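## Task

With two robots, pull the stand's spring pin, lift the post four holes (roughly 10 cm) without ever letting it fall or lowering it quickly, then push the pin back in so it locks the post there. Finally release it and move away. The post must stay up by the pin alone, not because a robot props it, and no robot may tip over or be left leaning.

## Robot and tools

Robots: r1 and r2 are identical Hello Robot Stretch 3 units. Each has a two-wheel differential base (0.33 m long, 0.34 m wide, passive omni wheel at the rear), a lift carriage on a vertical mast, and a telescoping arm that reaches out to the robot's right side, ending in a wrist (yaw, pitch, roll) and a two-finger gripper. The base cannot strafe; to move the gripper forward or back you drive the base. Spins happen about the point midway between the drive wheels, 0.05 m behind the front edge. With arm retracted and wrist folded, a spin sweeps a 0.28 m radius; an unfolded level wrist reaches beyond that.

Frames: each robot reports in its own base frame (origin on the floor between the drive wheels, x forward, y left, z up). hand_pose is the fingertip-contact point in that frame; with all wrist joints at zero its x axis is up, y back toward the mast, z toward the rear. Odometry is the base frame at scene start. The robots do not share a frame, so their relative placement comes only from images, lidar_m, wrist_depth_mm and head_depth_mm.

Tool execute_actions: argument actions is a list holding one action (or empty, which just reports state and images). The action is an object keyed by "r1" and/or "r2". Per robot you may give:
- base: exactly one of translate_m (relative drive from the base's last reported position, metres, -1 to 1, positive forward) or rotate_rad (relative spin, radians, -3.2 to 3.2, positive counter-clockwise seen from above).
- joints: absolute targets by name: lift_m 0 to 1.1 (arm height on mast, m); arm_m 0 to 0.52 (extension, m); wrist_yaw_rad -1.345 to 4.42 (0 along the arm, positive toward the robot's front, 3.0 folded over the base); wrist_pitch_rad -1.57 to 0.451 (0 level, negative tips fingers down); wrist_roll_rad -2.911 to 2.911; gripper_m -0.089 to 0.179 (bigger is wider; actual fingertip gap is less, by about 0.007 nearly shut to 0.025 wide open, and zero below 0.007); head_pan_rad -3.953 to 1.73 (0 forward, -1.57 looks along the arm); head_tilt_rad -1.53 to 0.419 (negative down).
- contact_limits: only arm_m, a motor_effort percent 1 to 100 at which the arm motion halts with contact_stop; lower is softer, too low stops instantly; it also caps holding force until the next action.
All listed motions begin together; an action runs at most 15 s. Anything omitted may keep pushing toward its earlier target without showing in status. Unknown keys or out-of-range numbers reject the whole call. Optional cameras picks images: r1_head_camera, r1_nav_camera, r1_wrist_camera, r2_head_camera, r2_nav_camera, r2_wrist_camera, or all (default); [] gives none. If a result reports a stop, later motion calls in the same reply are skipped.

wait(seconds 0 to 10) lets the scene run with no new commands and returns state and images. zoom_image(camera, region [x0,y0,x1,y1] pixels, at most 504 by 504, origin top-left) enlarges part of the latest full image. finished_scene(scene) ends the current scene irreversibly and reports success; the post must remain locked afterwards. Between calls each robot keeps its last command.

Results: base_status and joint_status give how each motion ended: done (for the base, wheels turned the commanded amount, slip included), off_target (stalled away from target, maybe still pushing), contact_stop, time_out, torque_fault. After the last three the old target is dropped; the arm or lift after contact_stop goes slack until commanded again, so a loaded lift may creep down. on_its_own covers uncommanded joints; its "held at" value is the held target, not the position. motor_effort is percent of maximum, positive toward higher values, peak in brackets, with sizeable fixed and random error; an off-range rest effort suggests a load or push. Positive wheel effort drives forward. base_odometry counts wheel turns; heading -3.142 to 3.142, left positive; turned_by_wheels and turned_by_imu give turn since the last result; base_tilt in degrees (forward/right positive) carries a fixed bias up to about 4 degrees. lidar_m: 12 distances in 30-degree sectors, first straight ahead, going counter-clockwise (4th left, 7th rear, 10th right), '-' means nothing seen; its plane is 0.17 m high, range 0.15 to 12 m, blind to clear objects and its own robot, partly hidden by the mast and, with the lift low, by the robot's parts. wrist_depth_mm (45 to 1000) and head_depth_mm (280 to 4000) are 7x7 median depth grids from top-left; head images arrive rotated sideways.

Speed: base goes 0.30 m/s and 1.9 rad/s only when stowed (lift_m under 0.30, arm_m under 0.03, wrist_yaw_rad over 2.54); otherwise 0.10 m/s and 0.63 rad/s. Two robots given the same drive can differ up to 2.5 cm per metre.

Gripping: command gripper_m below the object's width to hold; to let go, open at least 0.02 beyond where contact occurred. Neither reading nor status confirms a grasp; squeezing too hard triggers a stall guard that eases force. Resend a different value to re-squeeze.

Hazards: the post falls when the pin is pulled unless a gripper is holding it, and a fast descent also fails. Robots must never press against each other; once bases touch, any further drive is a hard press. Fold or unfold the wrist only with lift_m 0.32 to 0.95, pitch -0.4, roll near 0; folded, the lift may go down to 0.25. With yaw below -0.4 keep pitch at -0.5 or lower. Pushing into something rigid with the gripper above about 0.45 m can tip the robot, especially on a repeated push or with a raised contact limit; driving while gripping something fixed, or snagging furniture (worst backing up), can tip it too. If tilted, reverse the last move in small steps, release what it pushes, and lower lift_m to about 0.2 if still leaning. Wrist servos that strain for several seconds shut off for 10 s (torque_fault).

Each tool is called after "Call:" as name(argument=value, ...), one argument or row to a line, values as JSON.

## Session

Call:
execute_actions(
  actions=[],
)

Scene clock: 0.00 s.
r1.base_odometry: x=+0.000 y=+0.000 heading=+0.000 (m, m, rad; r1's odometry frame)
r1.turned_by_wheels: +0.000 (rad since the last result)
r1.turned_by_imu: +0.000 (rad since the last result)
r1.base_tilt: forward=+1.7 right=+1.9 (deg)
r1.lidar_m: 3.61 1.80 1.17 1.06 1.07 1.23 1.12 1.13 1.39 2.80 2.88 3.97
r1.head_depth_mm: 2118 3315 3932 3994 - 3326 2248 / 2118 3367 3902 3879 3902 3308 2256 / 2132 3310 3756 3769 3815 3264 2233 / 2162 3315 3769 3863 3813 3253 2233 / 2146 3417 3699 3777 3769 3273 2225 / 2167 3393 3604 3587 3633 3226 2207 / 2159 3427 3606 3526 3536 3210 2218
r1.base_status: not commanded
r1.joint_positions: lift_m=+0.461 arm_m=+0.002 wrist_yaw_rad=+2.894 wrist_pitch_rad=-0.557 wrist_roll_rad=-0.002 gripper_m=+0.037 head_pan_rad=+0.016 head_tilt_rad=+0.010
r1.joint_status: not commanded
r1.motor_effort: left_wheel=+1 right_wheel=+0 lift_m=+24 arm_m=-1 wrist_yaw_rad=+0 wrist_pitch_rad=+7 wrist_roll_rad=+0 gripper_m=+0 head_pan_rad=-1 head_tilt_rad=+1 (%)
r1.hand_pose: x=+0.0290 y=+0.0510 z=+0.4441 quat_wxyz=(+0.277, +0.698, +0.109, +0.652) (m; r1's base frame)
r1.wrist_depth_mm: - 909 - - - - - / 907 - - - - - - / 956 - - - - - - / 896 - 878 906 880 869 870 / 741 747 759 734 732 747 756 / 633 633 - 653 681 646 642 / 573 569 - 587 547 569 561
r2.base_odometry: x=+0.000 y=+0.000 heading=+0.000 (m, m, rad; r2's odometry frame)
r2.turned_by_wheels: +0.000 (rad since the last result)
r2.turned_by_imu: +0.000 (rad since the last result)
r2.base_tilt: forward=+1.6 right=-2.9 (deg)
r2.lidar_m: 1.17 0.77 0.71 0.71 0.89 1.40 1.42 1.76 3.61 5.58 3.65 3.36
r2.head_depth_mm: 2122 3090 3174 3199 3232 3178 2290 / 2117 3001 3254 3276 3275 3109 2280 / 2017 2237 2274 2309 2325 2341 2178 / 1694 1713 1724 1747 1762 1774 1784 / 1371 1386 1395 1411 1414 1431 1444 / 1154 1162 1171 1178 1180 1191 1204 / 998 1001 1002 1010 1021 1026 1036
r2.base_status: not commanded
r2.joint_positions: lift_m=+0.316 arm_m=-0.001 wrist_yaw_rad=+2.958 wrist_pitch_rad=-0.597 wrist_roll_rad=+0.017 gripper_m=+0.037 head_pan_rad=+0.018 head_tilt_rad=-0.017
r2.joint_status: not commanded
r2.motor_effort: left_wheel=+0 right_wheel=+0 lift_m=+27 arm_m=-1 wrist_yaw_rad=+1 wrist_pitch_rad=+5 wrist_roll_rad=+0 gripper_m=+0 head_pan_rad=+0 head_tilt_rad=+1 (%)
r2.hand_pose: x=+0.0151 y=+0.0515 z=+0.2909 quat_wxyz=(+0.271, +0.697, +0.143, +0.648) (m; r2's base frame)
r2.wrist_depth_mm: 898 821 793 748 717 681 655 / 932 - 862 821 788 752 703 / 777 - 771 750 741 729 741 / 647 629 649 636 630 622 625 / 560 563 571 560 557 544 535 / 496 - - - - 471 474 / - - - - 420 422 425
pictures: r1_head_camera (sideways: a quarter turn clockwise sets it upright), r1_nav_camera (sideways: a quarter turn counterclockwise sets it upright), r1_wrist_camera, r2_head_camera (sideways: a quarter turn clockwise sets it upright), r2_nav_camera (sideways: a quarter turn counterclockwise sets it upright), r2_wrist_camera
Images, in order (width x height): r1_head_camera 896x504, r1_nav_camera 672x504, r1_wrist_camera 644x364, r2_head_camera 896x504, r2_nav_camera 672x504, r2_wrist_camera 644x364.

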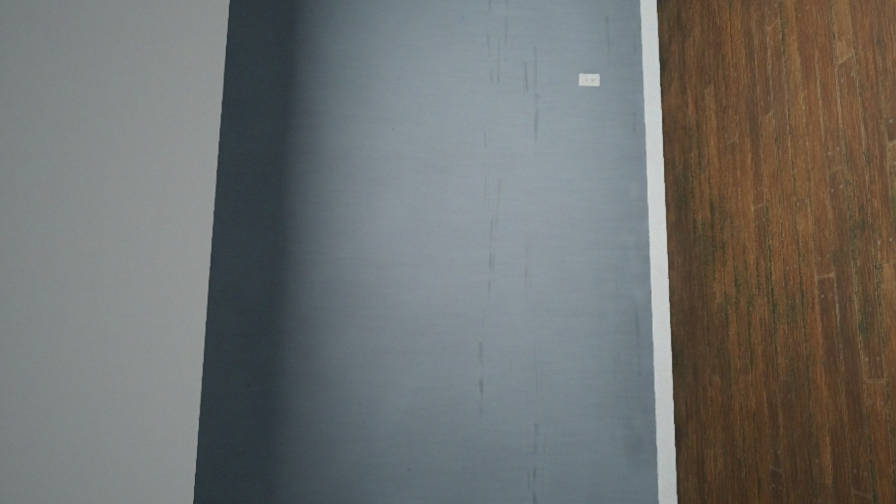

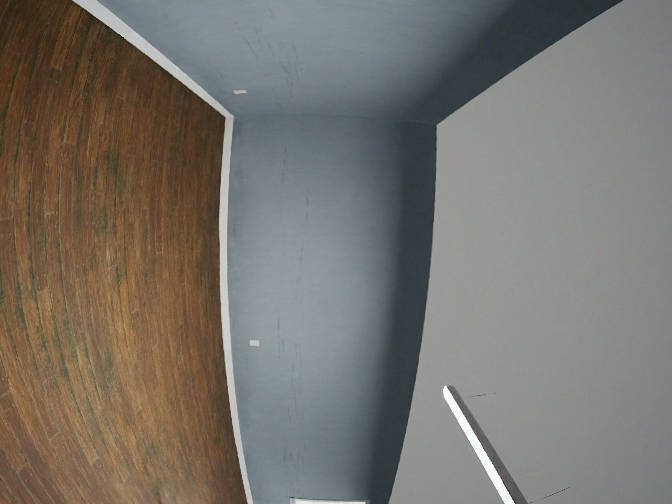

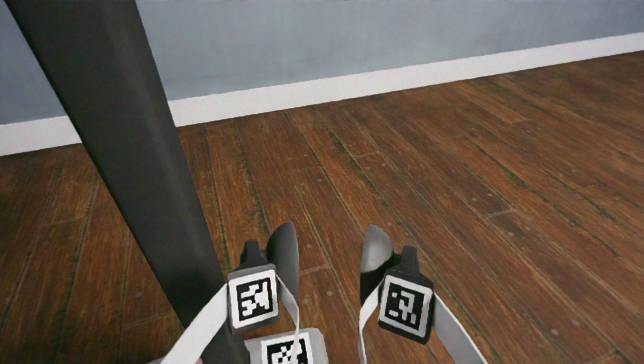

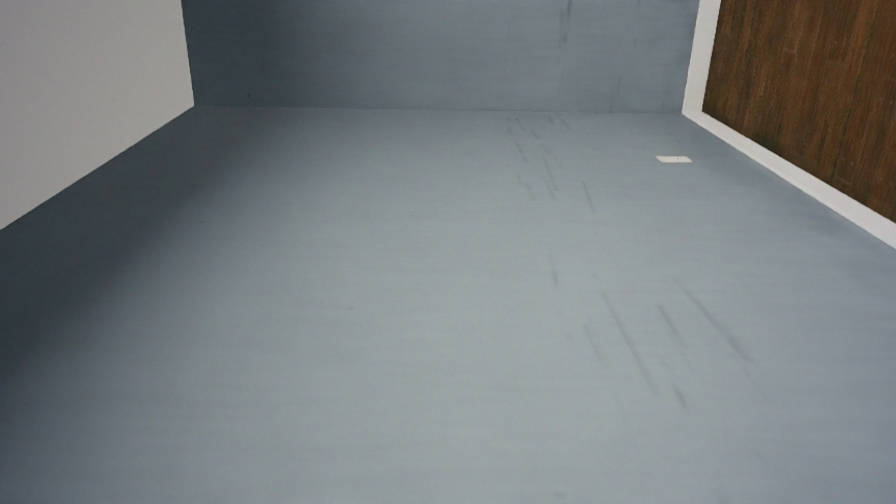

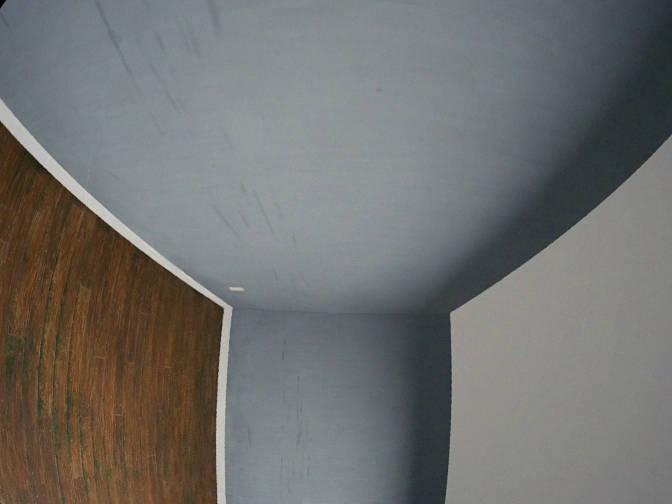

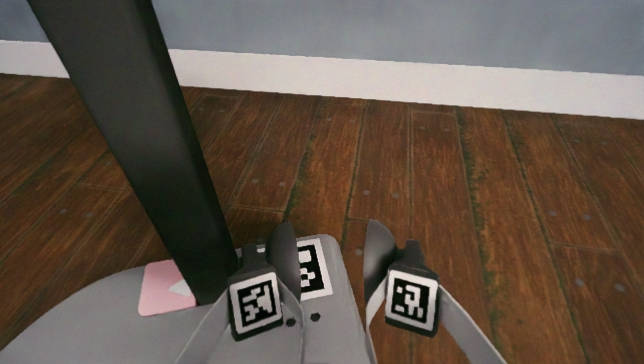

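Call:
execute_actions(
  actions=[
    {"r1":{"base":{"rotate_rad":-0.84},"joints":{"lift_m":0.28,"wrist_pitch_rad":-0.4,"head_tilt_rad":-0.4,"head_pan_rad":0}},"r2":{"base":{"rotate_rad":-1.58},"joints":{"lift_m":0.28,"wrist_pitch_rad":-0.4,"head_tilt_rad":-0.4,"head_pan_rad":0}}},
  ],
  cameras=[],
)

Call:
execute_actions(
  actions=[
    {"r1":{"base":{"translate_m":1}},"r2":{"base":{"translate_m":1}}},
  ],
  cameras=["r1_head_camera","r2_head_camera"],
)

Scene clock: 11.33 s.
r1.base_odometry: x=+0.000 y=+0.000 heading=-0.840 (m, m, rad; r1's odometry frame)
r1.turned_by_wheels: -0.840 (rad since the last result)
r1.turned_by_imu: -0.843 (rad since the last result)
r1.base_tilt: forward=+1.6 right=+1.9 (deg)
r1.lidar_m: 2.88 3.72 3.32 1.42 1.09 1.06 1.13 1.14 1.12 1.19 1.71 5.75
r1.head_depth_mm: - - - 3138 2235 1723 1415 / - - - 3141 2232 1728 1410 / - - - 3099 2206 1735 1406 / - - - 3123 2218 1712 1409 / - - - 3059 2216 1713 1394 / - - - 3099 2205 1700 1403 / - - - 3038 2180 1701 1387
r1.base_status: done
r1.joint_positions: lift_m=+0.280 arm_m=+0.002 wrist_yaw_rad=+2.894 wrist_pitch_rad=-0.424 wrist_roll_rad=-0.002 gripper_m=+0.037 head_pan_rad=+0.007 head_tilt_rad=-0.395
r1.joint_status: all done
r1.motor_effort: left_wheel=+3(6) right_wheel=-3(7) lift_m=+21(23) arm_m=-1(1) wrist_yaw_rad=+1(0) wrist_pitch_rad=+12(13) wrist_roll_rad=+0(0) gripper_m=+0(1) head_pan_rad=-4(5) head_tilt_rad=-2(22) (%)
r1.hand_pose: x=+0.0336 y=+0.0694 z=+0.2915 quat_wxyz=(+0.233, +0.703, +0.063, +0.669) (m; r1's base frame)
r1.wrist_depth_mm: - - - - - - - / 836 - - - - - - / 879 - - - - - - / 738 - 752 749 751 753 758 / 601 - 634 608 623 629 607 / 504 495 - 512 528 510 514 / 441 - - 435 431 447 438
r2.base_odometry: x=+0.000 y=+0.000 heading=-1.580 (m, m, rad; r2's odometry frame)
r2.turned_by_wheels: -1.580 (rad since the last result)
r2.turned_by_imu: -1.567 (rad since the last result)
r2.base_tilt: forward=+1.6 right=-2.8 (deg)
r2.lidar_m: 4.46 3.66 3.35 1.19 0.77 0.71 0.71 0.88 1.41 1.42 1.76 3.53
r2.head_depth_mm: - - - 3293 2307 1771 1443 / - - - 3294 2302 1773 1444 / - - - 3303 2298 1775 1439 / - - - 3276 2296 1762 1436 / - - - 3271 2293 1765 1439 / - - - 3297 2299 1762 1440 / - - - 3296 2302 1768 1444
r2.base_status: done
r2.joint_positions: lift_m=+0.281 arm_m=-0.001 wrist_yaw_rad=+2.958 wrist_pitch_rad=-0.423 wrist_roll_rad=+0.017 gripper_m=+0.037 head_pan_rad=+0.007 head_tilt_rad=-0.396
r2.joint_status: all done
r2.motor_effort: left_wheel=+3(15) right_wheel=-3(9) lift_m=+13(27) arm_m=+0(1) wrist_yaw_rad=+1(1) wrist_pitch_rad=+10(11) wrist_roll_rad=+0(0) gripper_m=+0(0) head_pan_rad=-2(6) head_tilt_rad=-2(15) (%)
r2.hand_pose: x=+0.0197 y=+0.0765 z=+0.2922 quat_wxyz=(+0.212, +0.708, +0.083, +0.669) (m; r2's base frame)
r2.wrist_depth_mm: - - - - - - - / 729 - - - - - - / 758 - - 993 966 932 904 / 758 - 778 777 745 738 720 / 636 613 626 615 635 614 599 / 534 533 - 542 - 515 515 / 471 - - - 439 451 443
pictures: none
No camera images: the call's "cameras" was empty. Leave "cameras" out to get every camera's image.

Scene clock: 16.33 s.
r1.base_odometry: x=+0.668 y=-0.744 heading=-0.840 (m, m, rad; r1's odometry frame)
r1.turned_by_wheels: +0.000 (rad since the last result)
r1.turned_by_imu: +0.001 (rad since the last result)
r1.base_tilt: forward=+1.6 right=+1.9 (deg)
r1.lidar_m: 1.89 3.14 3.08 2.51 1.93 1.89 2.00 1.71 1.67 1.75 2.55 5.31
r1.head_depth_mm: - - - 3120 2231 1729 1420 / - - - 3137 2218 1730 1414 / - - - 2960 2185 1725 1404 / - - - 3123 2186 1718 1418 / - - - 3035 2194 1705 1399 / 3917 - - 3063 2189 1717 1391 / 3543 3732 3900 3047 2159 1703 1391
r1.base_status: done
r1.joint_positions: lift_m=+0.280 arm_m=+0.002 wrist_yaw_rad=+2.894 wrist_pitch_rad=-0.423 wrist_roll_rad=-0.002 gripper_m=+0.037 head_pan_rad=+0.007 head_tilt_rad=-0.396
r1.joint_status: not commanded
r1.motor_effort: left_wheel=+3(10) right_wheel=-3(6) lift_m=+22(21) arm_m=-2(1) wrist_yaw_rad=+1(0) wrist_pitch_rad=+12(12) wrist_roll_rad=+0(0) gripper_m=+1(1) head_pan_rad=-4(4) head_tilt_rad=-1(3) (%)
r1.hand_pose: x=+0.0337 y=+0.0695 z=+0.2917 quat_wxyz=(+0.233, +0.703, +0.062, +0.669) (m; r1's base frame)
r1.wrist_depth_mm: - - - - - - - / - - - - - - - / - - - - - - - / 753 - 765 742 752 768 771 / 606 - 624 601 624 608 608 / 511 500 - 507 530 518 523 / 447 - - 437 426 442 444
r2.base_odometry: x=-0.009 y=-1.000 heading=-1.580 (m, m, rad; r2's odometry frame)
r2.turned_by_wheels: +0.000 (rad since the last result)
r2.turned_by_imu: +0.003 (rad since the last result)
r2.base_tilt: forward=+1.6 right=-2.8 (deg)
r2.lidar_m: 3.51 3.25 2.98 2.75 1.79 1.64 1.65 1.93 1.78 1.79 2.22 4.52
r2.head_depth_mm: - - - 3312 2303 1775 1442 / - - - 3259 2305 1761 1439 / - - - 3263 2299 1773 1447 / - - - 3269 2305 1771 1445 / - - - 3273 2300 1767 1440 / - - - 3297 2315 1764 1441 / - - - 3283 2304 1769 1440
r2.base_status: done
r2.joint_positions: lift_m=+0.281 arm_m=-0.001 wrist_yaw_rad=+2.958 wrist_pitch_rad=-0.422 wrist_roll_rad=+0.017 gripper_m=+0.037 head_pan_rad=+0.007 head_tilt_rad=-0.396
r2.joint_status: not commanded
r2.motor_effort: left_wheel=+3(16) right_wheel=-2(7) lift_m=+13(13) arm_m=-1(0) wrist_yaw_rad=+0(1) wrist_pitch_rad=+10(10) wrist_roll_rad=+0(0) gripper_m=+0(0) head_pan_rad=-3(3) head_tilt_rad=-1(1) (%)
r2.hand_pose: x=+0.0197 y=+0.0766 z=+0.2924 quat_wxyz=(+0.212, +0.708, +0.082, +0.669) (m; r2's base frame)
r2.wrist_depth_mm: - - - - - - - / - - - - - - - / - - 978 961 965 953 936 / 791 - 751 760 748 751 754 / 637 621 633 619 636 604 601 / 545 534 - 539 - 511 509 / 472 - - - 435 441 440
pictures: r1_head_camera (sideways: a quarter turn clockwise sets it upright), r2_head_camera (sideways: a quarter turn clockwise sets it upright)
Images, in order (width x height): r1_head_camera 896x504, r2_head_camera 896x504.

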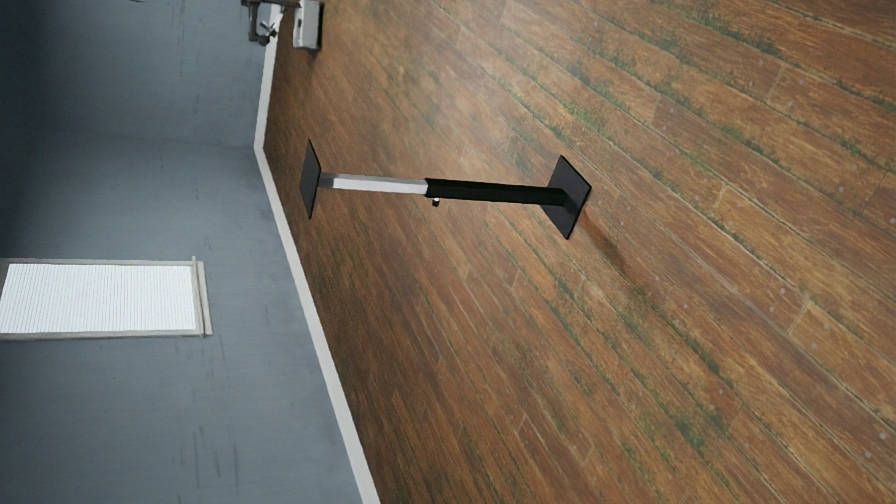

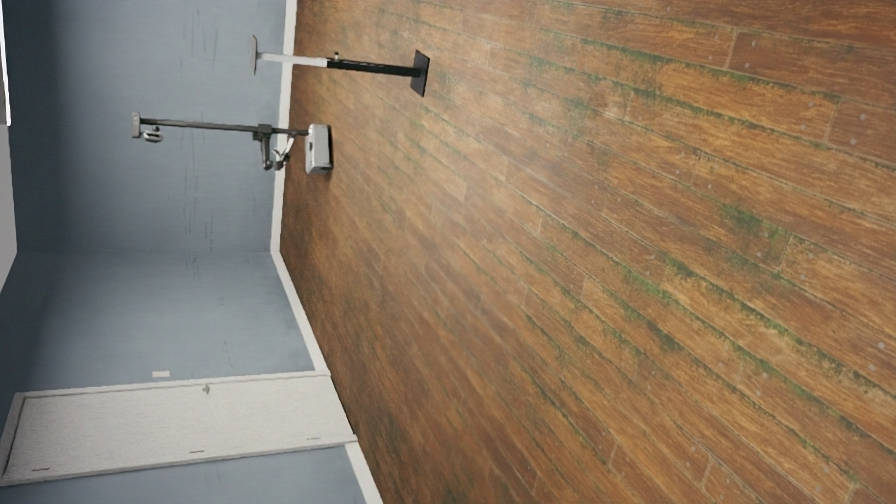

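Call:
execute_actions(
  actions=[
    {"r1":{"base":{"rotate_rad":0.17},"joints":{"head_pan_rad":-1.57,"head_tilt_rad":-0.8}},"r2":{"base":{"translate_m":1}}},
  ],
  cameras=[],
)

Call:
execute_actions(
  actions=[
    {"r1":{"base":{"translate_m":1}},"r2":{"base":{"translate_m":1},"joints":{"head_pan_rad":-0.6,"head_tilt_rad":-0.6}}},
  ],
  cameras=["r2_head_camera"],
)

Call:
execute_actions(
  actions=[
    {"r1":{"base":{"translate_m":1}},"r2":{"base":{"translate_m":0.95}}},
  ],
  cameras=[],
)

Call:
execute_actions(
  actions=[
    {"r1":{"base":{"translate_m":0.31}},"r2":{"base":{"rotate_rad":-0.385}}},
  ],
  cameras=[],
)

Call:
execute_actions(
  actions=[
    {"r1":{"base":{"rotate_rad":-0.745},"joints":{"lift_m":0.55}},"r2":{"base":{"translate_m":0.78},"joints":{"head_pan_rad":-1.57,"head_tilt_rad":-0.8}}},
  ],
  cameras=["r1_head_camera","r2_head_camera"],
)

Scene clock: 48.07 s.
r1.base_odometry: x=+0.668 y=-0.744 heading=-0.670 (m, m, rad; r1's odometry frame)
r1.turned_by_wheels: +0.170 (rad since the last result)
r1.turned_by_imu: +0.172 (rad since the last result)
r1.base_tilt: forward=+1.6 right=+1.9 (deg)
r1.lidar_m: 3.62 3.08 3.07 2.22 1.89 1.89 1.96 1.67 1.67 1.88 3.20 1.90
r1.head_depth_mm: 1610 1795 1972 1784 1505 1319 1169 / 1745 1952 2082 1764 1512 1307 1166 / 1890 2127 2130 1749 1507 1304 1152 / 2082 2368 2110 1748 1498 1309 1164 / 2295 2535 2103 1745 1490 1306 1151 / 2553 2632 2103 1734 1485 1301 1146 / 2878 2626 2071 1733 1482 1294 1145
r1.base_status: done
r1.joint_positions: lift_m=+0.280 arm_m=+0.002 wrist_yaw_rad=+2.894 wrist_pitch_rad=-0.423 wrist_roll_rad=-0.002 gripper_m=+0.037 head_pan_rad=-1.563 head_tilt_rad=-0.790
r1.joint_status: all done
r1.motor_effort: left_wheel=-1(4) right_wheel=+3(8) lift_m=+21(21) arm_m=-2(1) wrist_yaw_rad=+1(1) wrist_pitch_rad=+12(12) wrist_roll_rad=+0(0) gripper_m=+0(1) head_pan_rad=-4(48) head_tilt_rad=-4(22) (%)
r1.hand_pose: x=+0.0337 y=+0.0695 z=+0.2917 quat_wxyz=(+0.233, +0.703, +0.062, +0.669) (m; r1's base frame)
r1.wrist_depth_mm: - - - - - - - / - - - - - - - / - - - - - - - / 750 - 742 759 757 764 778 / 590 - 631 601 621 609 601 / 496 491 - 499 534 513 511 / 447 - - 442 428 438 443
r2.base_odometry: x=-0.018 y=-2.000 heading=-1.580 (m, m, rad; r2's odometry frame)
r2.turned_by_wheels: +0.000 (rad since the last result)
r2.turned_by_imu: +0.003 (rad since the last result)
r2.base_tilt: forward=+1.6 right=-2.8 (deg)
r2.lidar_m: 4.29 2.84 2.61 2.63 2.80 2.57 2.60 2.34 2.15 2.17 2.69 2.56
r2.head_depth_mm: - - - 3293 2285 1776 1444 / - - - 3292 2306 1782 1433 / - - - 3312 2306 1781 1439 / - - - 3260 2282 1758 1436 / - - - 3261 2279 1759 1441 / - - - 3297 2299 1774 1434 / 3510 3655 3878 3266 2293 1775 1441
r2.base_status: done
r2.joint_positions: lift_m=+0.281 arm_m=-0.001 wrist_yaw_rad=+2.958 wrist_pitch_rad=-0.422 wrist_roll_rad=+0.017 gripper_m=+0.037 head_pan_rad=+0.007 head_tilt_rad=-0.396
r2.joint_status: not commanded
r2.motor_effort: left_wheel=+2(15) right_wheel=-2(4) lift_m=+13(13) arm_m=+0(1) wrist_yaw_rad=+1(1) wrist_pitch_rad=+9(9) wrist_roll_rad=+0(0) gripper_m=+0(0) head_pan_rad=-3(3) head_tilt_rad=-1(2) (%)
r2.hand_pose: x=+0.0197 y=+0.0766 z=+0.2924 quat_wxyz=(+0.212, +0.708, +0.082, +0.669) (m; r2's base frame)
r2.wrist_depth_mm: - - - - - - - / - - - - - - - / - - 978 982 970 942 941 / 774 - 783 754 736 743 739 / 632 615 634 631 634 622 592 / 538 530 - 534 - 514 507 / 471 - - - 438 449 438
pictures: none
No camera images: the call's "cameras" was empty. Leave "cameras" out to get every camera's image.

Scene clock: 53.07 s.
r1.base_odometry: x=+1.451 y=-1.365 heading=-0.670 (m, m, rad; r1's odometry frame)
r1.turned_by_wheels: +0.000 (rad since the last result)
r1.turned_by_imu: +0.001 (rad since the last result)
r1.base_tilt: forward=+1.7 right=+1.9 (deg)
r1.lidar_m: 2.83 2.41 2.41 2.74 2.61 2.61 2.77 2.32 2.33 2.68 2.60 0.99
r1.head_depth_mm: 2297 2541 2157 1776 1515 1318 1169 / 2483 2622 2148 1764 1502 1314 1164 / 2704 2674 2111 1751 1496 1306 1164 / 2961 2669 2112 1749 1494 1300 1154 / 3205 2640 2128 1753 1485 1301 1158 / 3362 2641 2109 1743 1478 1300 1148 / 3509 2633 2087 1744 1482 1290 1151
r1.base_status: done
r1.joint_positions: lift_m=+0.280 arm_m=+0.002 wrist_yaw_rad=+2.894 wrist_pitch_rad=-0.423 wrist_roll_rad=-0.002 gripper_m=+0.037 head_pan_rad=-1.563 head_tilt_rad=-0.790
r1.joint_status: not commanded
r1.motor_effort: left_wheel=-1(5) right_wheel=+3(11) lift_m=+21(21) arm_m=-1(2) wrist_yaw_rad=+0(0) wrist_pitch_rad=+12(12) wrist_roll_rad=+0(0) gripper_m=+0(0) head_pan_rad=-4(4) head_tilt_rad=-4(4) (%)
r1.hand_pose: x=+0.0337 y=+0.0695 z=+0.2917 quat_wxyz=(+0.233, +0.703, +0.062, +0.669) (m; r1's base frame)
r1.wrist_depth_mm: - - - - - - - / - - - - - - - / - - - - - - - / 757 - 759 771 755 765 774 / 601 - 620 602 628 619 624 / 504 495 - 507 526 512 514 / 446 - - 430 425 431 446
r2.base_odometry: x=-0.027 y=-3.000 heading=-1.580 (m, m, rad; r2's odometry frame)
r2.turned_by_wheels: +0.000 (rad since the last result)
r2.turned_by_imu: +0.003 (rad since the last result)
r2.base_tilt: forward=+1.6 right=-2.9 (deg)
r2.lidar_m: 3.70 2.43 2.23 2.25 2.81 3.50 3.54 2.76 2.53 2.55 3.17 1.65
r2.head_depth_mm: - - 3133 2266 1795 1479 1260 / - - 3105 2288 1782 1475 1264 / - - 3115 2261 1797 1487 1264 / - - 2947 2102 1799 1485 1263 / - - 2855 2288 1789 1481 1263 / - - 2813 2281 1806 1484 1269 / - - 3112 2289 1798 1492 1268
r2.base_status: done
r2.joint_positions: lift_m=+0.281 arm_m=-0.001 wrist_yaw_rad=+2.958 wrist_pitch_rad=-0.422 wrist_roll_rad=+0.017 gripper_m=+0.037 head_pan_rad=-0.593 head_tilt_rad=-0.593
r2.joint_status: all done
r2.motor_effort: left_wheel=+1(13) right_wheel=-1(5) lift_m=+13(13) arm_m=-1(0) wrist_yaw_rad=+1(1) wrist_pitch_rad=+9(9) wrist_roll_rad=+0(0) gripper_m=+0(0) head_pan_rad=-2(32) head_tilt_rad=-2(14) (%)
r2.hand_pose: x=+0.0197 y=+0.0766 z=+0.2924 quat_wxyz=(+0.212, +0.708, +0.082, +0.669) (m; r2's base frame)
r2.wrist_depth_mm: - - - - - - - / - - - - - - - / - - - 992 958 956 931 / 789 - 782 761 743 749 745 / 644 608 642 627 623 620 593 / 529 537 - 537 - 511 509 / 474 - - - 437 449 438
pictures: r2_head_camera (sideways: a quarter turn clockwise sets it upright)
Images, in order (width x height): r2_head_camera 896x504.

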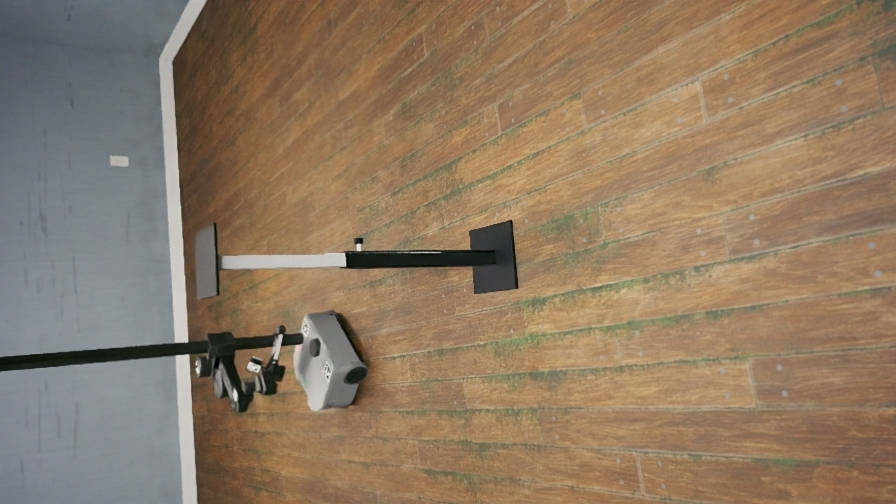

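Scene clock: 58.07 s.
r1.base_odometry: x=+2.235 y=-1.986 heading=-0.670 (m, m, rad; r1's odometry frame)
r1.turned_by_wheels: +0.000 (rad since the last result)
r1.turned_by_imu: +0.001 (rad since the last result)
r1.base_tilt: forward=+1.6 right=+1.9 (deg)
r1.lidar_m: 2.03 1.73 1.72 1.96 3.30 3.31 3.56 2.99 0.55 0.54 5.39 3.69
r1.head_depth_mm: 2949 2728 2145 1728 1515 1311 1168 / 3226 2689 715 766 1496 1315 1162 / 3465 2716 2131 1726 1057 1265 1155 / 3291 1720 1853 1751 1493 1299 1154 / 3564 2460 1921 1752 1500 1305 1155 / 3579 2670 2076 1749 1498 1296 1153 / 3592 2594 2087 1722 1480 1292 1147
r1.base_status: done
r1.joint_positions: lift_m=+0.280 arm_m=+0.002 wrist_yaw_rad=+2.894 wrist_pitch_rad=-0.423 wrist_roll_rad=-0.002 gripper_m=+0.037 head_pan_rad=-1.563 head_tilt_rad=-0.790
r1.joint_status: not commanded
r1.motor_effort: left_wheel=-2(6) right_wheel=+3(12) lift_m=+21(21) arm_m=-1(1) wrist_yaw_rad=+0(0) wrist_pitch_rad=+12(12) wrist_roll_rad=+0(0) gripper_m=+1(1) head_pan_rad=-3(3) head_tilt_rad=-4(3) (%)
r1.hand_pose: x=+0.0337 y=+0.0695 z=+0.2917 quat_wxyz=(+0.233, +0.703, +0.062, +0.669) (m; r1's base frame)
r1.wrist_depth_mm: - - - - - - - / - - - - - - - / - - - - - - - / 738 - 765 751 768 766 765 / 615 - 635 614 628 623 613 / 512 498 - 512 532 511 513 / 448 - - 438 425 441 440
r2.base_odometry: x=-0.035 y=-3.950 heading=-1.580 (m, m, rad; r2's odometry frame)
r2.turned_by_wheels: +0.000 (rad since the last result)
r2.turned_by_imu: +0.003 (rad since the last result)
r2.base_tilt: forward=+1.6 right=-2.9 (deg)
r2.lidar_m: 3.08 2.02 1.87 1.89 2.36 4.37 4.42 3.14 2.89 2.92 0.98 4.35
r2.head_depth_mm: - - 3086 2244 1788 1459 1261 / - - 3084 2280 1791 1480 1262 / 3931 - 3124 2281 1802 1475 1261 / 3916 - 3139 2282 1796 1480 1261 / 3844 - 3136 2288 1789 1480 1265 / 3768 - 3110 2269 1803 1490 1263 / 3693 - 3111 2280 1798 1479 1269
r2.base_status: done
r2.joint_positions: lift_m=+0.281 arm_m=-0.001 wrist_yaw_rad=+2.958 wrist_pitch_rad=-0.422 wrist_roll_rad=+0.017 gripper_m=+0.037 head_pan_rad=-0.593 head_tilt_rad=-0.593
r2.joint_status: not commanded
r2.motor_effort: left_wheel=+0(14) right_wheel=-1(5) lift_m=+13(13) arm_m=+0(0) wrist_yaw_rad=+1(1) wrist_pitch_rad=+9(9) wrist_roll_rad=+0(0) gripper_m=+0(0) head_pan_rad=-3(2) head_tilt_rad=-2(3) (%)
r2.hand_pose: x=+0.0197 y=+0.0766 z=+0.2924 quat_wxyz=(+0.212, +0.708, +0.082, +0.669) (m; r2's base frame)
r2.wrist_depth_mm: - - - - - - - / - - - - - - - / - - 989 981 973 949 924 / 783 - 771 773 754 740 729 / 643 613 631 623 640 593 609 / 547 539 - 533 - 512 514 / 476 - - - 440 443 443
pictures: none
No camera images: the call's "cameras" was empty. Leave "cameras" out to get every camera's image.

Scene clock: 61.00 s.
r1.base_odometry: x=+2.478 y=-2.179 heading=-0.670 (m, m, rad; r1's odometry frame)
r1.turned_by_wheels: +0.000 (rad since the last result)
r1.turned_by_imu: +0.000 (rad since the last result)
r1.base_tilt: forward=+1.6 right=+1.9 (deg)
r1.lidar_m: 1.78 1.52 1.52 1.72 2.91 3.53 3.81 3.21 0.69 1.56 5.15 3.22
r1.head_depth_mm: 3139 2707 2137 1775 1518 1277 1164 / 3355 1850 1968 1772 1498 1310 1158 / 3580 2416 1889 1761 1495 1307 1155 / 3647 2665 2100 1778 1496 1302 1156 / 3615 2636 2101 1755 1488 1304 1148 / 3599 2622 2089 1731 1488 1304 1148 / 3560 2641 2086 1732 1489 1285 1146
r1.base_status: done
r1.joint_positions: lift_m=+0.280 arm_m=+0.002 wrist_yaw_rad=+2.894 wrist_pitch_rad=-0.423 wrist_roll_rad=-0.002 gripper_m=+0.037 head_pan_rad=-1.563 head_tilt_rad=-0.790
r1.joint_status: not commanded
r1.motor_effort: left_wheel=-1(5) right_wheel=+3(10) lift_m=+21(22) arm_m=+0(2) wrist_yaw_rad=+0(1) wrist_pitch_rad=+12(12) wrist_roll_rad=+0(0) gripper_m=+0(1) head_pan_rad=-4(4) head_tilt_rad=-4(4) (%)
r1.hand_pose: x=+0.0337 y=+0.0695 z=+0.2917 quat_wxyz=(+0.233, +0.703, +0.062, +0.669) (m; r1's base frame)
r1.wrist_depth_mm: - - - - - - - / - - - - - - - / - - - - - - - / 732 - 766 770 750 780 769 / 606 - 634 618 616 608 620 / 504 498 - 506 530 512 519 / 450 - - 438 425 435 440
r2.base_odometry: x=-0.035 y=-3.950 heading=-1.964 (m, m, rad; r2's odometry frame)
r2.turned_by_wheels: -0.385 (rad since the last result)
r2.turned_by_imu: -0.382 (rad since the last result)
r2.base_tilt: forward=+1.6 right=-2.9 (deg)
r2.lidar_m: 4.35 2.59 1.94 1.87 1.94 2.67 4.37 4.08 2.99 2.89 1.56 0.98
r2.head_depth_mm: 3262 3523 3087 2260 1731 1482 1259 / 3622 3882 3082 2271 1790 1470 1262 / - - 2690 2192 1639 1456 1266 / - - 3095 2272 1796 1480 1265 / - - 3129 2279 1791 1481 1262 / - - 3123 2266 1796 1482 1270 / 3890 - 3130 2263 1806 1487 1267
r2.base_status: done
r2.joint_positions: lift_m=+0.281 arm_m=-0.001 wrist_yaw_rad=+2.958 wrist_pitch_rad=-0.422 wrist_roll_rad=+0.017 gripper_m=+0.037 head_pan_rad=-0.593 head_tilt_rad=-0.593
r2.joint_status: not commanded
r2.motor_effort: left_wheel=+3(13) right_wheel=-3(7) lift_m=+13(14) arm_m=+0(0) wrist_yaw_rad=+1(0) wrist_pitch_rad=+9(9) wrist_roll_rad=+0(0) gripper_m=+0(0) head_pan_rad=-3(3) head_tilt_rad=-3(3) (%)
r2.hand_pose: x=+0.0197 y=+0.0766 z=+0.2924 quat_wxyz=(+0.212, +0.708, +0.082, +0.669) (m; r2's base frame)
r2.wrist_depth_mm: - - - - - - - / - - - - - - - / - - 977 956 964 934 905 / 773 - 773 760 739 745 746 / 644 618 631 618 637 609 611 / 533 538 - 540 - 513 508 / 481 - - - 440 452 443
pictures: none
No camera images: the call's "cameras" was empty. Leave "cameras" out to get every camera's image.

Scene clock: 65.47 s.
r1.base_odometry: x=+2.478 y=-2.179 heading=-1.415 (m, m, rad; r1's odometry frame)
r1.turned_by_wheels: -0.745 (rad since the last result)
r1.turned_by_imu: -0.747 (rad since the last result)
r1.base_tilt: forward=+1.6 right=+1.9 (deg)
r1.lidar_m: 5.18 2.11 1.57 1.52 1.58 2.20 3.53 3.71 3.30 0.69 3.38 4.68
r1.head_depth_mm: 3000 2680 2131 1763 1519 1316 1161 / 2947 2687 2126 1770 1508 1310 1200 / 2977 2652 2121 1746 1502 1309 1194 / 2993 2664 1418 1665 1449 1302 1216 / 2935 1526 855 1665 1457 1297 1172 / 3003 2667 2083 1738 1493 1298 1155 / 3043 2611 2089 1747 1487 1296 1151
r1.base_status: done
r1.joint_positions: lift_m=+0.550 arm_m=+0.002 wrist_yaw_rad=+2.894 wrist_pitch_rad=-0.423 wrist_roll_rad=-0.002 gripper_m=+0.037 head_pan_rad=-1.563 head_tilt_rad=-0.790
r1.joint_status: all done
r1.motor_effort: left_wheel=+2(8) right_wheel=-3(9) lift_m=+28(31) arm_m=-1(1) wrist_yaw_rad=+0(1) wrist_pitch_rad=+12(12) wrist_roll_rad=+0(0) gripper_m=+1(0) head_pan_rad=-3(4) head_tilt_rad=-4(3) (%)
r1.hand_pose: x=+0.0337 y=+0.0695 z=+0.5614 quat_wxyz=(+0.233, +0.703, +0.062, +0.669) (m; r1's base frame)
r1.wrist_depth_mm: - - - - - - - / - - - - - - - / - - - - - - - / - - - - - - - / - - - - - - - / 818 814 - 816 859 851 838 / 722 717 699 727 696 718 725
r2.base_odometry: x=-0.334 y=-4.670 heading=-1.964 (m, m, rad; r2's odometry frame)
r2.turned_by_wheels: +0.000 (rad since the last result)
r2.turned_by_imu: +0.003 (rad since the last result)
r2.base_tilt: forward=+1.6 right=-2.9 (deg)
r2.lidar_m: 3.57 2.62 1.90 1.85 1.94 2.67 5.14 4.07 2.99 0.65 2.99 3.71
r2.head_depth_mm: 2607 2746 2176 1769 1510 1311 1164 / 2622 2768 2116 1782 1514 1319 1167 / 2598 2775 762 1730 1478 1307 1163 / 2536 1434 764 1653 1480 1304 1164 / 2497 2573 2180 1701 1513 1315 1165 / 2632 2809 2194 1798 1516 1323 1174 / 2672 2822 2191 1796 1520 1322 1171
r2.base_status: done
r2.joint_positions: lift_m=+0.281 arm_m=-0.001 wrist_yaw_rad=+2.958 wrist_pitch_rad=-0.422 wrist_roll_rad=+0.017 gripper_m=+0.037 head_pan_rad=-1.563 head_tilt_rad=-0.790
r2.joint_status: all done
r2.motor_effort: left_wheel=+3(16) right_wheel=-3(4) lift_m=+14(14) arm_m=+0(0) wrist_yaw_rad=+0(0) wrist_pitch_rad=+9(9) wrist_roll_rad=+0(0) gripper_m=+0(0) head_pan_rad=-3(39) head_tilt_rad=-4(15) (%)
r2.hand_pose: x=+0.0197 y=+0.0766 z=+0.2924 quat_wxyz=(+0.212, +0.708, +0.082, +0.669) (m; r2's base frame)
r2.wrist_depth_mm: - - - - - - - / - - - - - - - / - - 974 995 957 934 942 / 797 - 769 775 749 747 740 / 642 611 632 616 642 612 604 / 538 537 - 537 - 521 500 / 478 - - - 442 445 449
pictures: r1_head_camera (sideways: a quarter turn clockwise sets it upright), r2_head_camera (sideways: a quarter turn clockwise sets it upright)
Images, in order (width x height): r1_head_camera 896x504, r2_head_camera 896x504.

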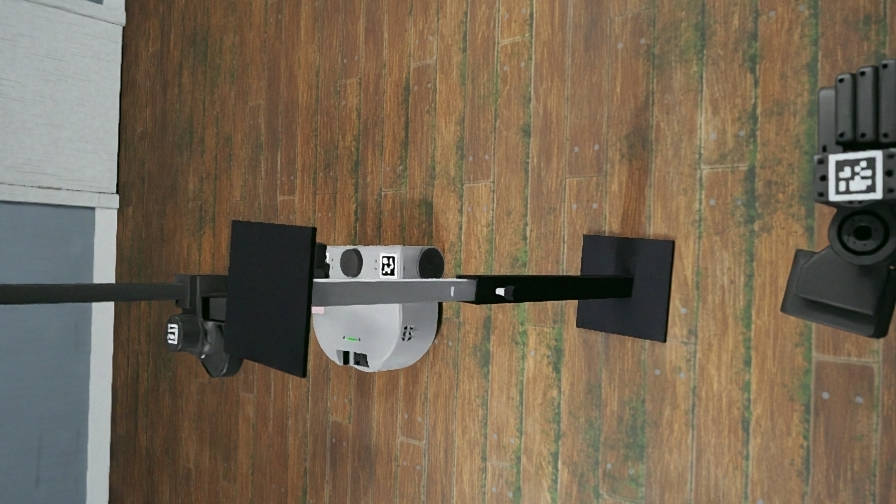

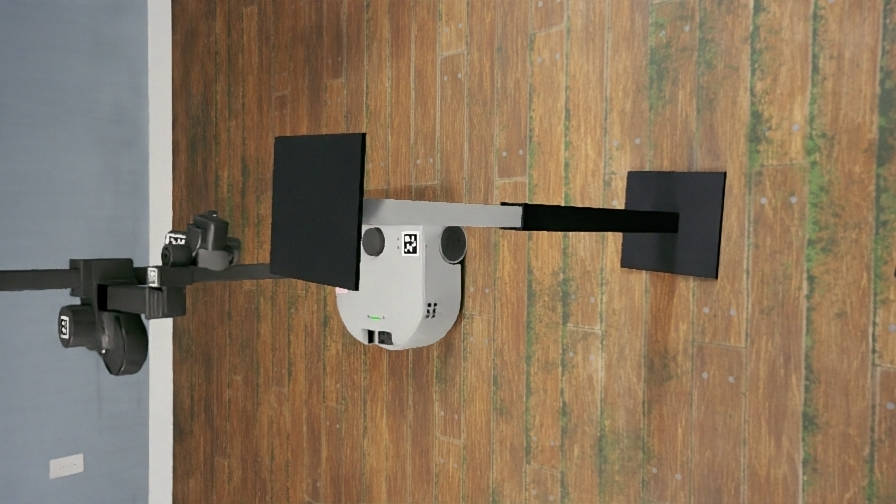

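Call:
execute_actions(
  actions=[
    {"r1":{"base":{"rotate_rad":-0.06},"joints":{"wrist_yaw_rad":0,"gripper_m":0.07}},"r2":{"joints":{"lift_m":0.5,"gripper_m":0.12}}},
  ],
  cameras=[],
)

Call:
execute_actions(
  actions=[
    {"r1":{"base":{"translate_m":0.1},"joints":{"wrist_pitch_rad":-1.0,"arm_m":0.3}},"r2":{"joints":{"lift_m":0.63,"wrist_yaw_rad":0,"wrist_pitch_rad":0.03,"arm_m":0.08}}},
  ],
  cameras=["r1_wrist_camera","r2_wrist_camera"],
)

Scene clock: 78.23 s.
r1.base_odometry: x=+2.478 y=-2.179 heading=-1.475 (m, m, rad; r1's odometry frame)
r1.turned_by_wheels: -0.060 (rad since the last result)
r1.turned_by_imu: -0.059 (rad since the last result)
r1.base_tilt: forward=+1.6 right=+1.9 (deg)
r1.lidar_m: 5.16 2.24 1.59 1.51 1.56 2.07 3.55 3.64 3.38 0.69 3.30 4.40
r1.head_depth_mm: 3017 2668 2139 1770 1515 1316 1165 / 3033 2701 2152 1761 1500 1313 1194 / 3009 2719 2122 1755 1497 1306 1194 / 2981 2674 1998 1710 1500 1319 - / 2880 1244 827 1651 1421 1302 1154 / 2815 2562 1805 1694 1485 1287 1153 / 2953 2619 2079 1741 1482 1291 1144
r1.base_status: done
r1.joint_positions: lift_m=+0.550 arm_m=+0.002 wrist_yaw_rad=+0.002 wrist_pitch_rad=-0.423 wrist_roll_rad=-0.002 gripper_m=+0.070 head_pan_rad=-1.563 head_tilt_rad=-0.790
r1.joint_status: all done
r1.motor_effort: left_wheel=+3(5) right_wheel=-3(7) lift_m=+28(28) arm_m=-1(1) wrist_yaw_rad=-1(2) wrist_pitch_rad=+11(12) wrist_roll_rad=+0(0) gripper_m=+0(83) head_pan_rad=-3(4) head_tilt_rad=-4(4) (%)
r1.hand_pose: x=-0.0210 y=-0.3712 z=+0.5614 quat_wxyz=(+0.693, +0.150, -0.690, -0.148) (m; r1's base frame)
r1.wrist_depth_mm: - - - - - - - / - - - - - - - / - - - - - - - / - - - - - - - / - - - - - - - / 798 828 - 815 824 859 829 / 706 704 717 691 697 705 736
r2.base_odometry: x=-0.334 y=-4.670 heading=-1.964 (m, m, rad; r2's odometry frame)
r2.turned_by_wheels: +0.000 (rad since the last result)
r2.turned_by_imu: -0.001 (rad since the last result)
r2.base_tilt: forward=+1.6 right=-2.8 (deg)
r2.lidar_m: 3.58 2.61 1.91 1.84 1.94 2.67 5.14 4.07 3.00 0.65 3.01 3.71
r2.head_depth_mm: 2614 2740 2158 1777 1512 1309 1161 / 2618 2771 2101 1794 1513 1318 1185 / 2601 2767 762 1750 1482 1308 1186 / 2527 2492 762 1659 1490 1307 1185 / 2478 2601 2192 1705 1519 1315 1167 / 2663 2823 2178 1791 1529 1322 1163 / 2666 2802 2205 1796 1520 1319 1167
r2.base_status: not commanded
r2.joint_positions: lift_m=+0.499 arm_m=-0.001 wrist_yaw_rad=+2.958 wrist_pitch_rad=-0.421 wrist_roll_rad=+0.017 gripper_m=+0.120 head_pan_rad=-1.563 head_tilt_rad=-0.790
r2.joint_status: all done
r2.motor_effort: left_wheel=+3(3) right_wheel=-2(3) lift_m=+37(37) arm_m=-1(0) wrist_yaw_rad=+1(1) wrist_pitch_rad=+9(9) wrist_roll_rad=+0(0) gripper_m=+0(98) head_pan_rad=-2(3) head_tilt_rad=-3(3) (%)
r2.hand_pose: x=+0.0197 y=+0.0767 z=+0.5114 quat_wxyz=(+0.212, +0.708, +0.082, +0.669) (m; r2's base frame)
r2.wrist_depth_mm: - - - - - - - / - - - - - - - / - - - - - - - / - - - - - - - / 973 933 968 978 963 982 936 / 828 836 835 809 798 - 755 / 725 682 689 680 687 671 683
pictures: none
No camera images: the call's "cameras" was empty. Leave "cameras" out to get every camera's image.

Scene clock: 81.63 s.
r1.base_odometry: x=+2.488 y=-2.279 heading=-1.475 (m, m, rad; r1's odometry frame)
r1.turned_by_wheels: +0.000 (rad since the last result)
r1.turned_by_imu: +0.001 (rad since the last result)
r1.base_tilt: forward=+1.6 right=+1.9 (deg)
r1.lidar_m: 5.06 2.25 1.60 1.52 1.56 2.08 3.62 3.71 3.36 0.69 3.33 4.41
r1.head_depth_mm: 3042 2745 2154 1777 1510 1316 1159 / 3020 2705 2142 1764 1511 1317 - / 3023 2709 2001 1797 1448 1309 1161 / 2908 1077 836 1672 1398 1301 1153 / 1249 2554 1794 1676 1482 1298 1156 / 3001 2623 2095 1737 1491 1298 1148 / 2952 2615 2080 1723 1472 1287 1147
r1.base_status: done
r1.joint_positions: lift_m=+0.550 arm_m=+0.300 wrist_yaw_rad=+0.000 wrist_pitch_rad=-1.004 wrist_roll_rad=-0.002 gripper_m=+0.070 head_pan_rad=-1.563 head_tilt_rad=-0.790
r1.joint_status: all done
r1.motor_effort: left_wheel=+2(6) right_wheel=-3(4) lift_m=+28(28) arm_m=+2(2) wrist_yaw_rad=+0(1) wrist_pitch_rad=+2(11) wrist_roll_rad=+0(0) gripper_m=+0(1) head_pan_rad=-4(4) head_tilt_rad=-3(3) (%)
r1.hand_pose: x=-0.0216 y=-0.5620 z=+0.4594 quat_wxyz=(+0.621, +0.341, -0.619, -0.340) (m; r1's base frame)
r1.wrist_depth_mm: 873 861 828 193 844 826 824 / 789 783 781 225 785 768 773 / 739 708 712 315 729 723 716 / 674 683 679 646 667 660 667 / 639 634 642 613 636 634 620 / 612 587 - 581 588 591 577 / 559 556 548 553 549 545 545
r2.base_odometry: x=-0.334 y=-4.670 heading=-1.964 (m, m, rad; r2's odometry frame)
r2.turned_by_wheels: +0.000 (rad since the last result)
r2.turned_by_imu: +0.000 (rad since the last result)
r2.base_tilt: forward=+1.6 right=-2.9 (deg)
r2.lidar_m: 3.57 2.61 1.90 1.85 1.94 2.67 5.14 4.08 3.00 0.65 3.02 3.71
r2.head_depth_mm: 2610 2757 2156 1768 1506 1345 - / 2611 2762 2109 1782 1505 1369 - / 2580 2777 759 1697 1510 - 1130 / 1345 1253 763 1652 1486 1303 1168 / 2601 2773 2166 1745 1514 1316 1165 / 2636 2825 2170 1797 1526 1316 1170 / 2647 2835 2193 1806 1520 1327 1172
r2.base_status: not commanded
r2.joint_positions: lift_m=+0.629 arm_m=+0.080 wrist_yaw_rad=+0.003 wrist_pitch_rad=+0.005 wrist_roll_rad=+0.017 gripper_m=+0.120 head_pan_rad=-1.563 head_tilt_rad=-0.790
r2.joint_status: all done
r2.motor_effort: left_wheel=+3(3) right_wheel=-2(2) lift_m=+37(37) arm_m=+4(4) wrist_yaw_rad=-3(3) wrist_pitch_rad=+11(11) wrist_roll_rad=+0(0) gripper_m=+0(0) head_pan_rad=-3(3) head_tilt_rad=-4(3) (%)
r2.hand_pose: x=-0.0207 y=-0.4811 z=+0.7455 quat_wxyz=(+0.701, -0.001, -0.713, +0.003) (m; r2's base frame)
r2.wrist_depth_mm: - - - - - - - / - - - 341 - - - / - - - 770 - - - / - - - 605 - - - / - - - - - - - / - - - - - - - / - - - 978 - - -
pictures: r1_wrist_camera, r2_wrist_camera
Images, in order (width x height): r1_wrist_camera 644x364, r2_wrist_camera 644x364.

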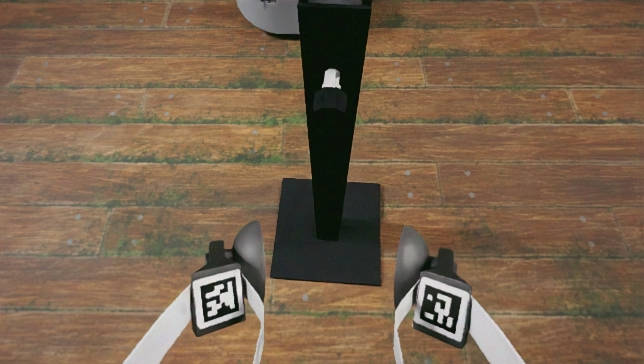

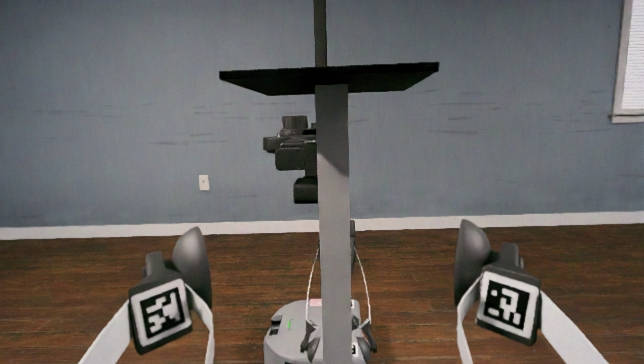

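Call:
execute_actions(
  actions=[
    {"r1":{"joints":{"arm_m":0.385,"lift_m":0.544}},"r2":{"joints":{"lift_m":0.622,"arm_m":0.28,"gripper_m":0.08}}},
  ],
  cameras=["r1_wrist_camera","r2_wrist_camera","r2_head_camera"],
)

Scene clock: 88.73 s.
r1.base_odometry: x=+2.488 y=-2.279 heading=-1.475 (m, m, rad; r1's odometry frame)
r1.turned_by_wheels: +0.000 (rad since the last result)
r1.turned_by_imu: +0.001 (rad since the last result)
r1.base_tilt: forward=+1.6 right=+1.9 (deg)
r1.lidar_m: 5.06 2.24 1.60 1.52 1.56 2.08 3.62 3.72 3.37 0.69 3.33 4.41
r1.head_depth_mm: 3019 2715 2148 1791 1510 1310 1166 / 3006 2682 2137 1755 1502 1343 - / 3049 2672 1960 1855 1480 1307 1155 / 2978 955 828 1658 1409 1298 1159 / 1263 2382 1796 1679 1484 1299 1151 / 2924 2599 2105 1733 1479 1289 1150 / 2965 2618 2074 1729 1480 1292 1144
r1.base_status: not commanded
r1.joint_positions: lift_m=+0.544 arm_m=+0.385 wrist_yaw_rad=+0.000 wrist_pitch_rad=-1.004 wrist_roll_rad=-0.002 gripper_m=+0.070 head_pan_rad=-1.563 head_tilt_rad=-0.790
r1.joint_status: all done
r1.motor_effort: left_wheel=+3(2) right_wheel=-3(3) lift_m=+21(24) arm_m=+2(3) wrist_yaw_rad=+0(0) wrist_pitch_rad=+3(2) wrist_roll_rad=+0(0) gripper_m=+1(0) head_pan_rad=-4(3) head_tilt_rad=-3(3) (%)
r1.hand_pose: x=-0.0216 y=-0.6469 z=+0.4537 quat_wxyz=(+0.621, +0.341, -0.619, -0.340) (m; r1's base frame)
r1.wrist_depth_mm: 833 844 821 95 806 827 846 / 772 771 779 116 767 769 751 / 706 720 719 138 709 706 722 / 682 666 680 176 662 654 656 / 627 624 621 346 636 623 608 / 581 580 - 570 570 580 577 / 549 547 546 539 545 538 543
r2.base_odometry: x=-0.334 y=-4.670 heading=-1.964 (m, m, rad; r2's odometry frame)
r2.turned_by_wheels: +0.000 (rad since the last result)
r2.turned_by_imu: -0.001 (rad since the last result)
r2.base_tilt: forward=+1.6 right=-2.9 (deg)
r2.lidar_m: 3.57 2.61 1.90 1.84 1.93 2.67 5.16 4.08 3.01 0.65 3.02 3.69
r2.head_depth_mm: 2618 2761 2163 1785 1512 1321 1183 / 2622 2778 2108 1822 - 1302 1164 / 2559 2784 760 1811 1423 1301 1164 / 1346 1329 761 1661 1487 1304 1168 / 2596 2795 2194 1740 1524 1320 1171 / 2641 2785 2176 1793 1529 1321 1169 / 2622 2807 2199 1798 1520 1323 1165
r2.base_status: not commanded
r2.joint_positions: lift_m=+0.623 arm_m=+0.280 wrist_yaw_rad=+0.001 wrist_pitch_rad=+0.006 wrist_roll_rad=+0.017 gripper_m=+0.080 head_pan_rad=-1.563 head_tilt_rad=-0.790
r2.joint_status: all done
r2.motor_effort: left_wheel=+2(3) right_wheel=-3(3) lift_m=+13(32) arm_m=+4(3) wrist_yaw_rad=-2(3) wrist_pitch_rad=+11(11) wrist_roll_rad=+0(0) gripper_m=-1(100) head_pan_rad=-2(3) head_tilt_rad=-3(3) (%)
r2.hand_pose: x=-0.0211 y=-0.6810 z=+0.7386 quat_wxyz=(+0.701, -0.001, -0.713, +0.002) (m; r2's base frame)
r2.wrist_depth_mm: - - 149 122 143 182 - / - - - 125 - - - / - - - 128 - - - / - - - 131 - - - / - - - 135 - - - / - - - 138 137 - - / - - - 143 - - -
pictures: r1_wrist_camera, r2_head_camera (sideways: a quarter turn clockwise sets it upright), r2_wrist_camera
Images, in order (width x height): r1_wrist_camera 644x364, r2_head_camera 896x504, r2_wrist_camera 644x364.

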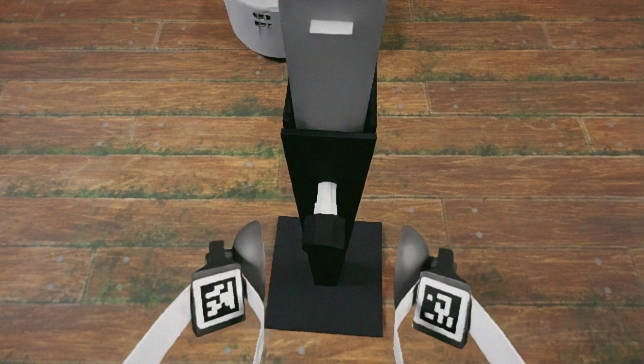

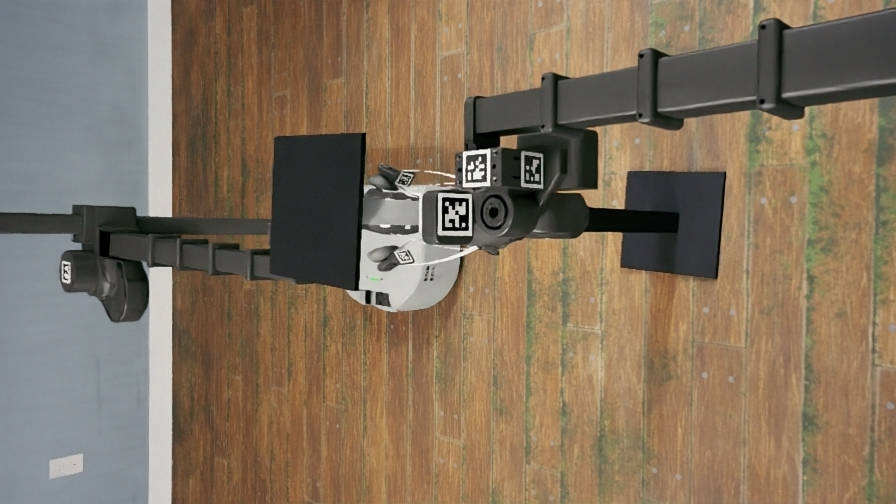

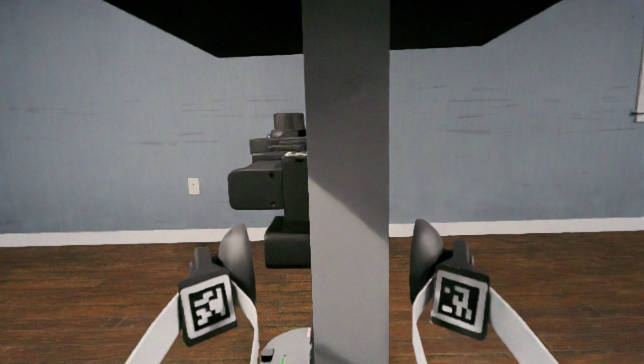

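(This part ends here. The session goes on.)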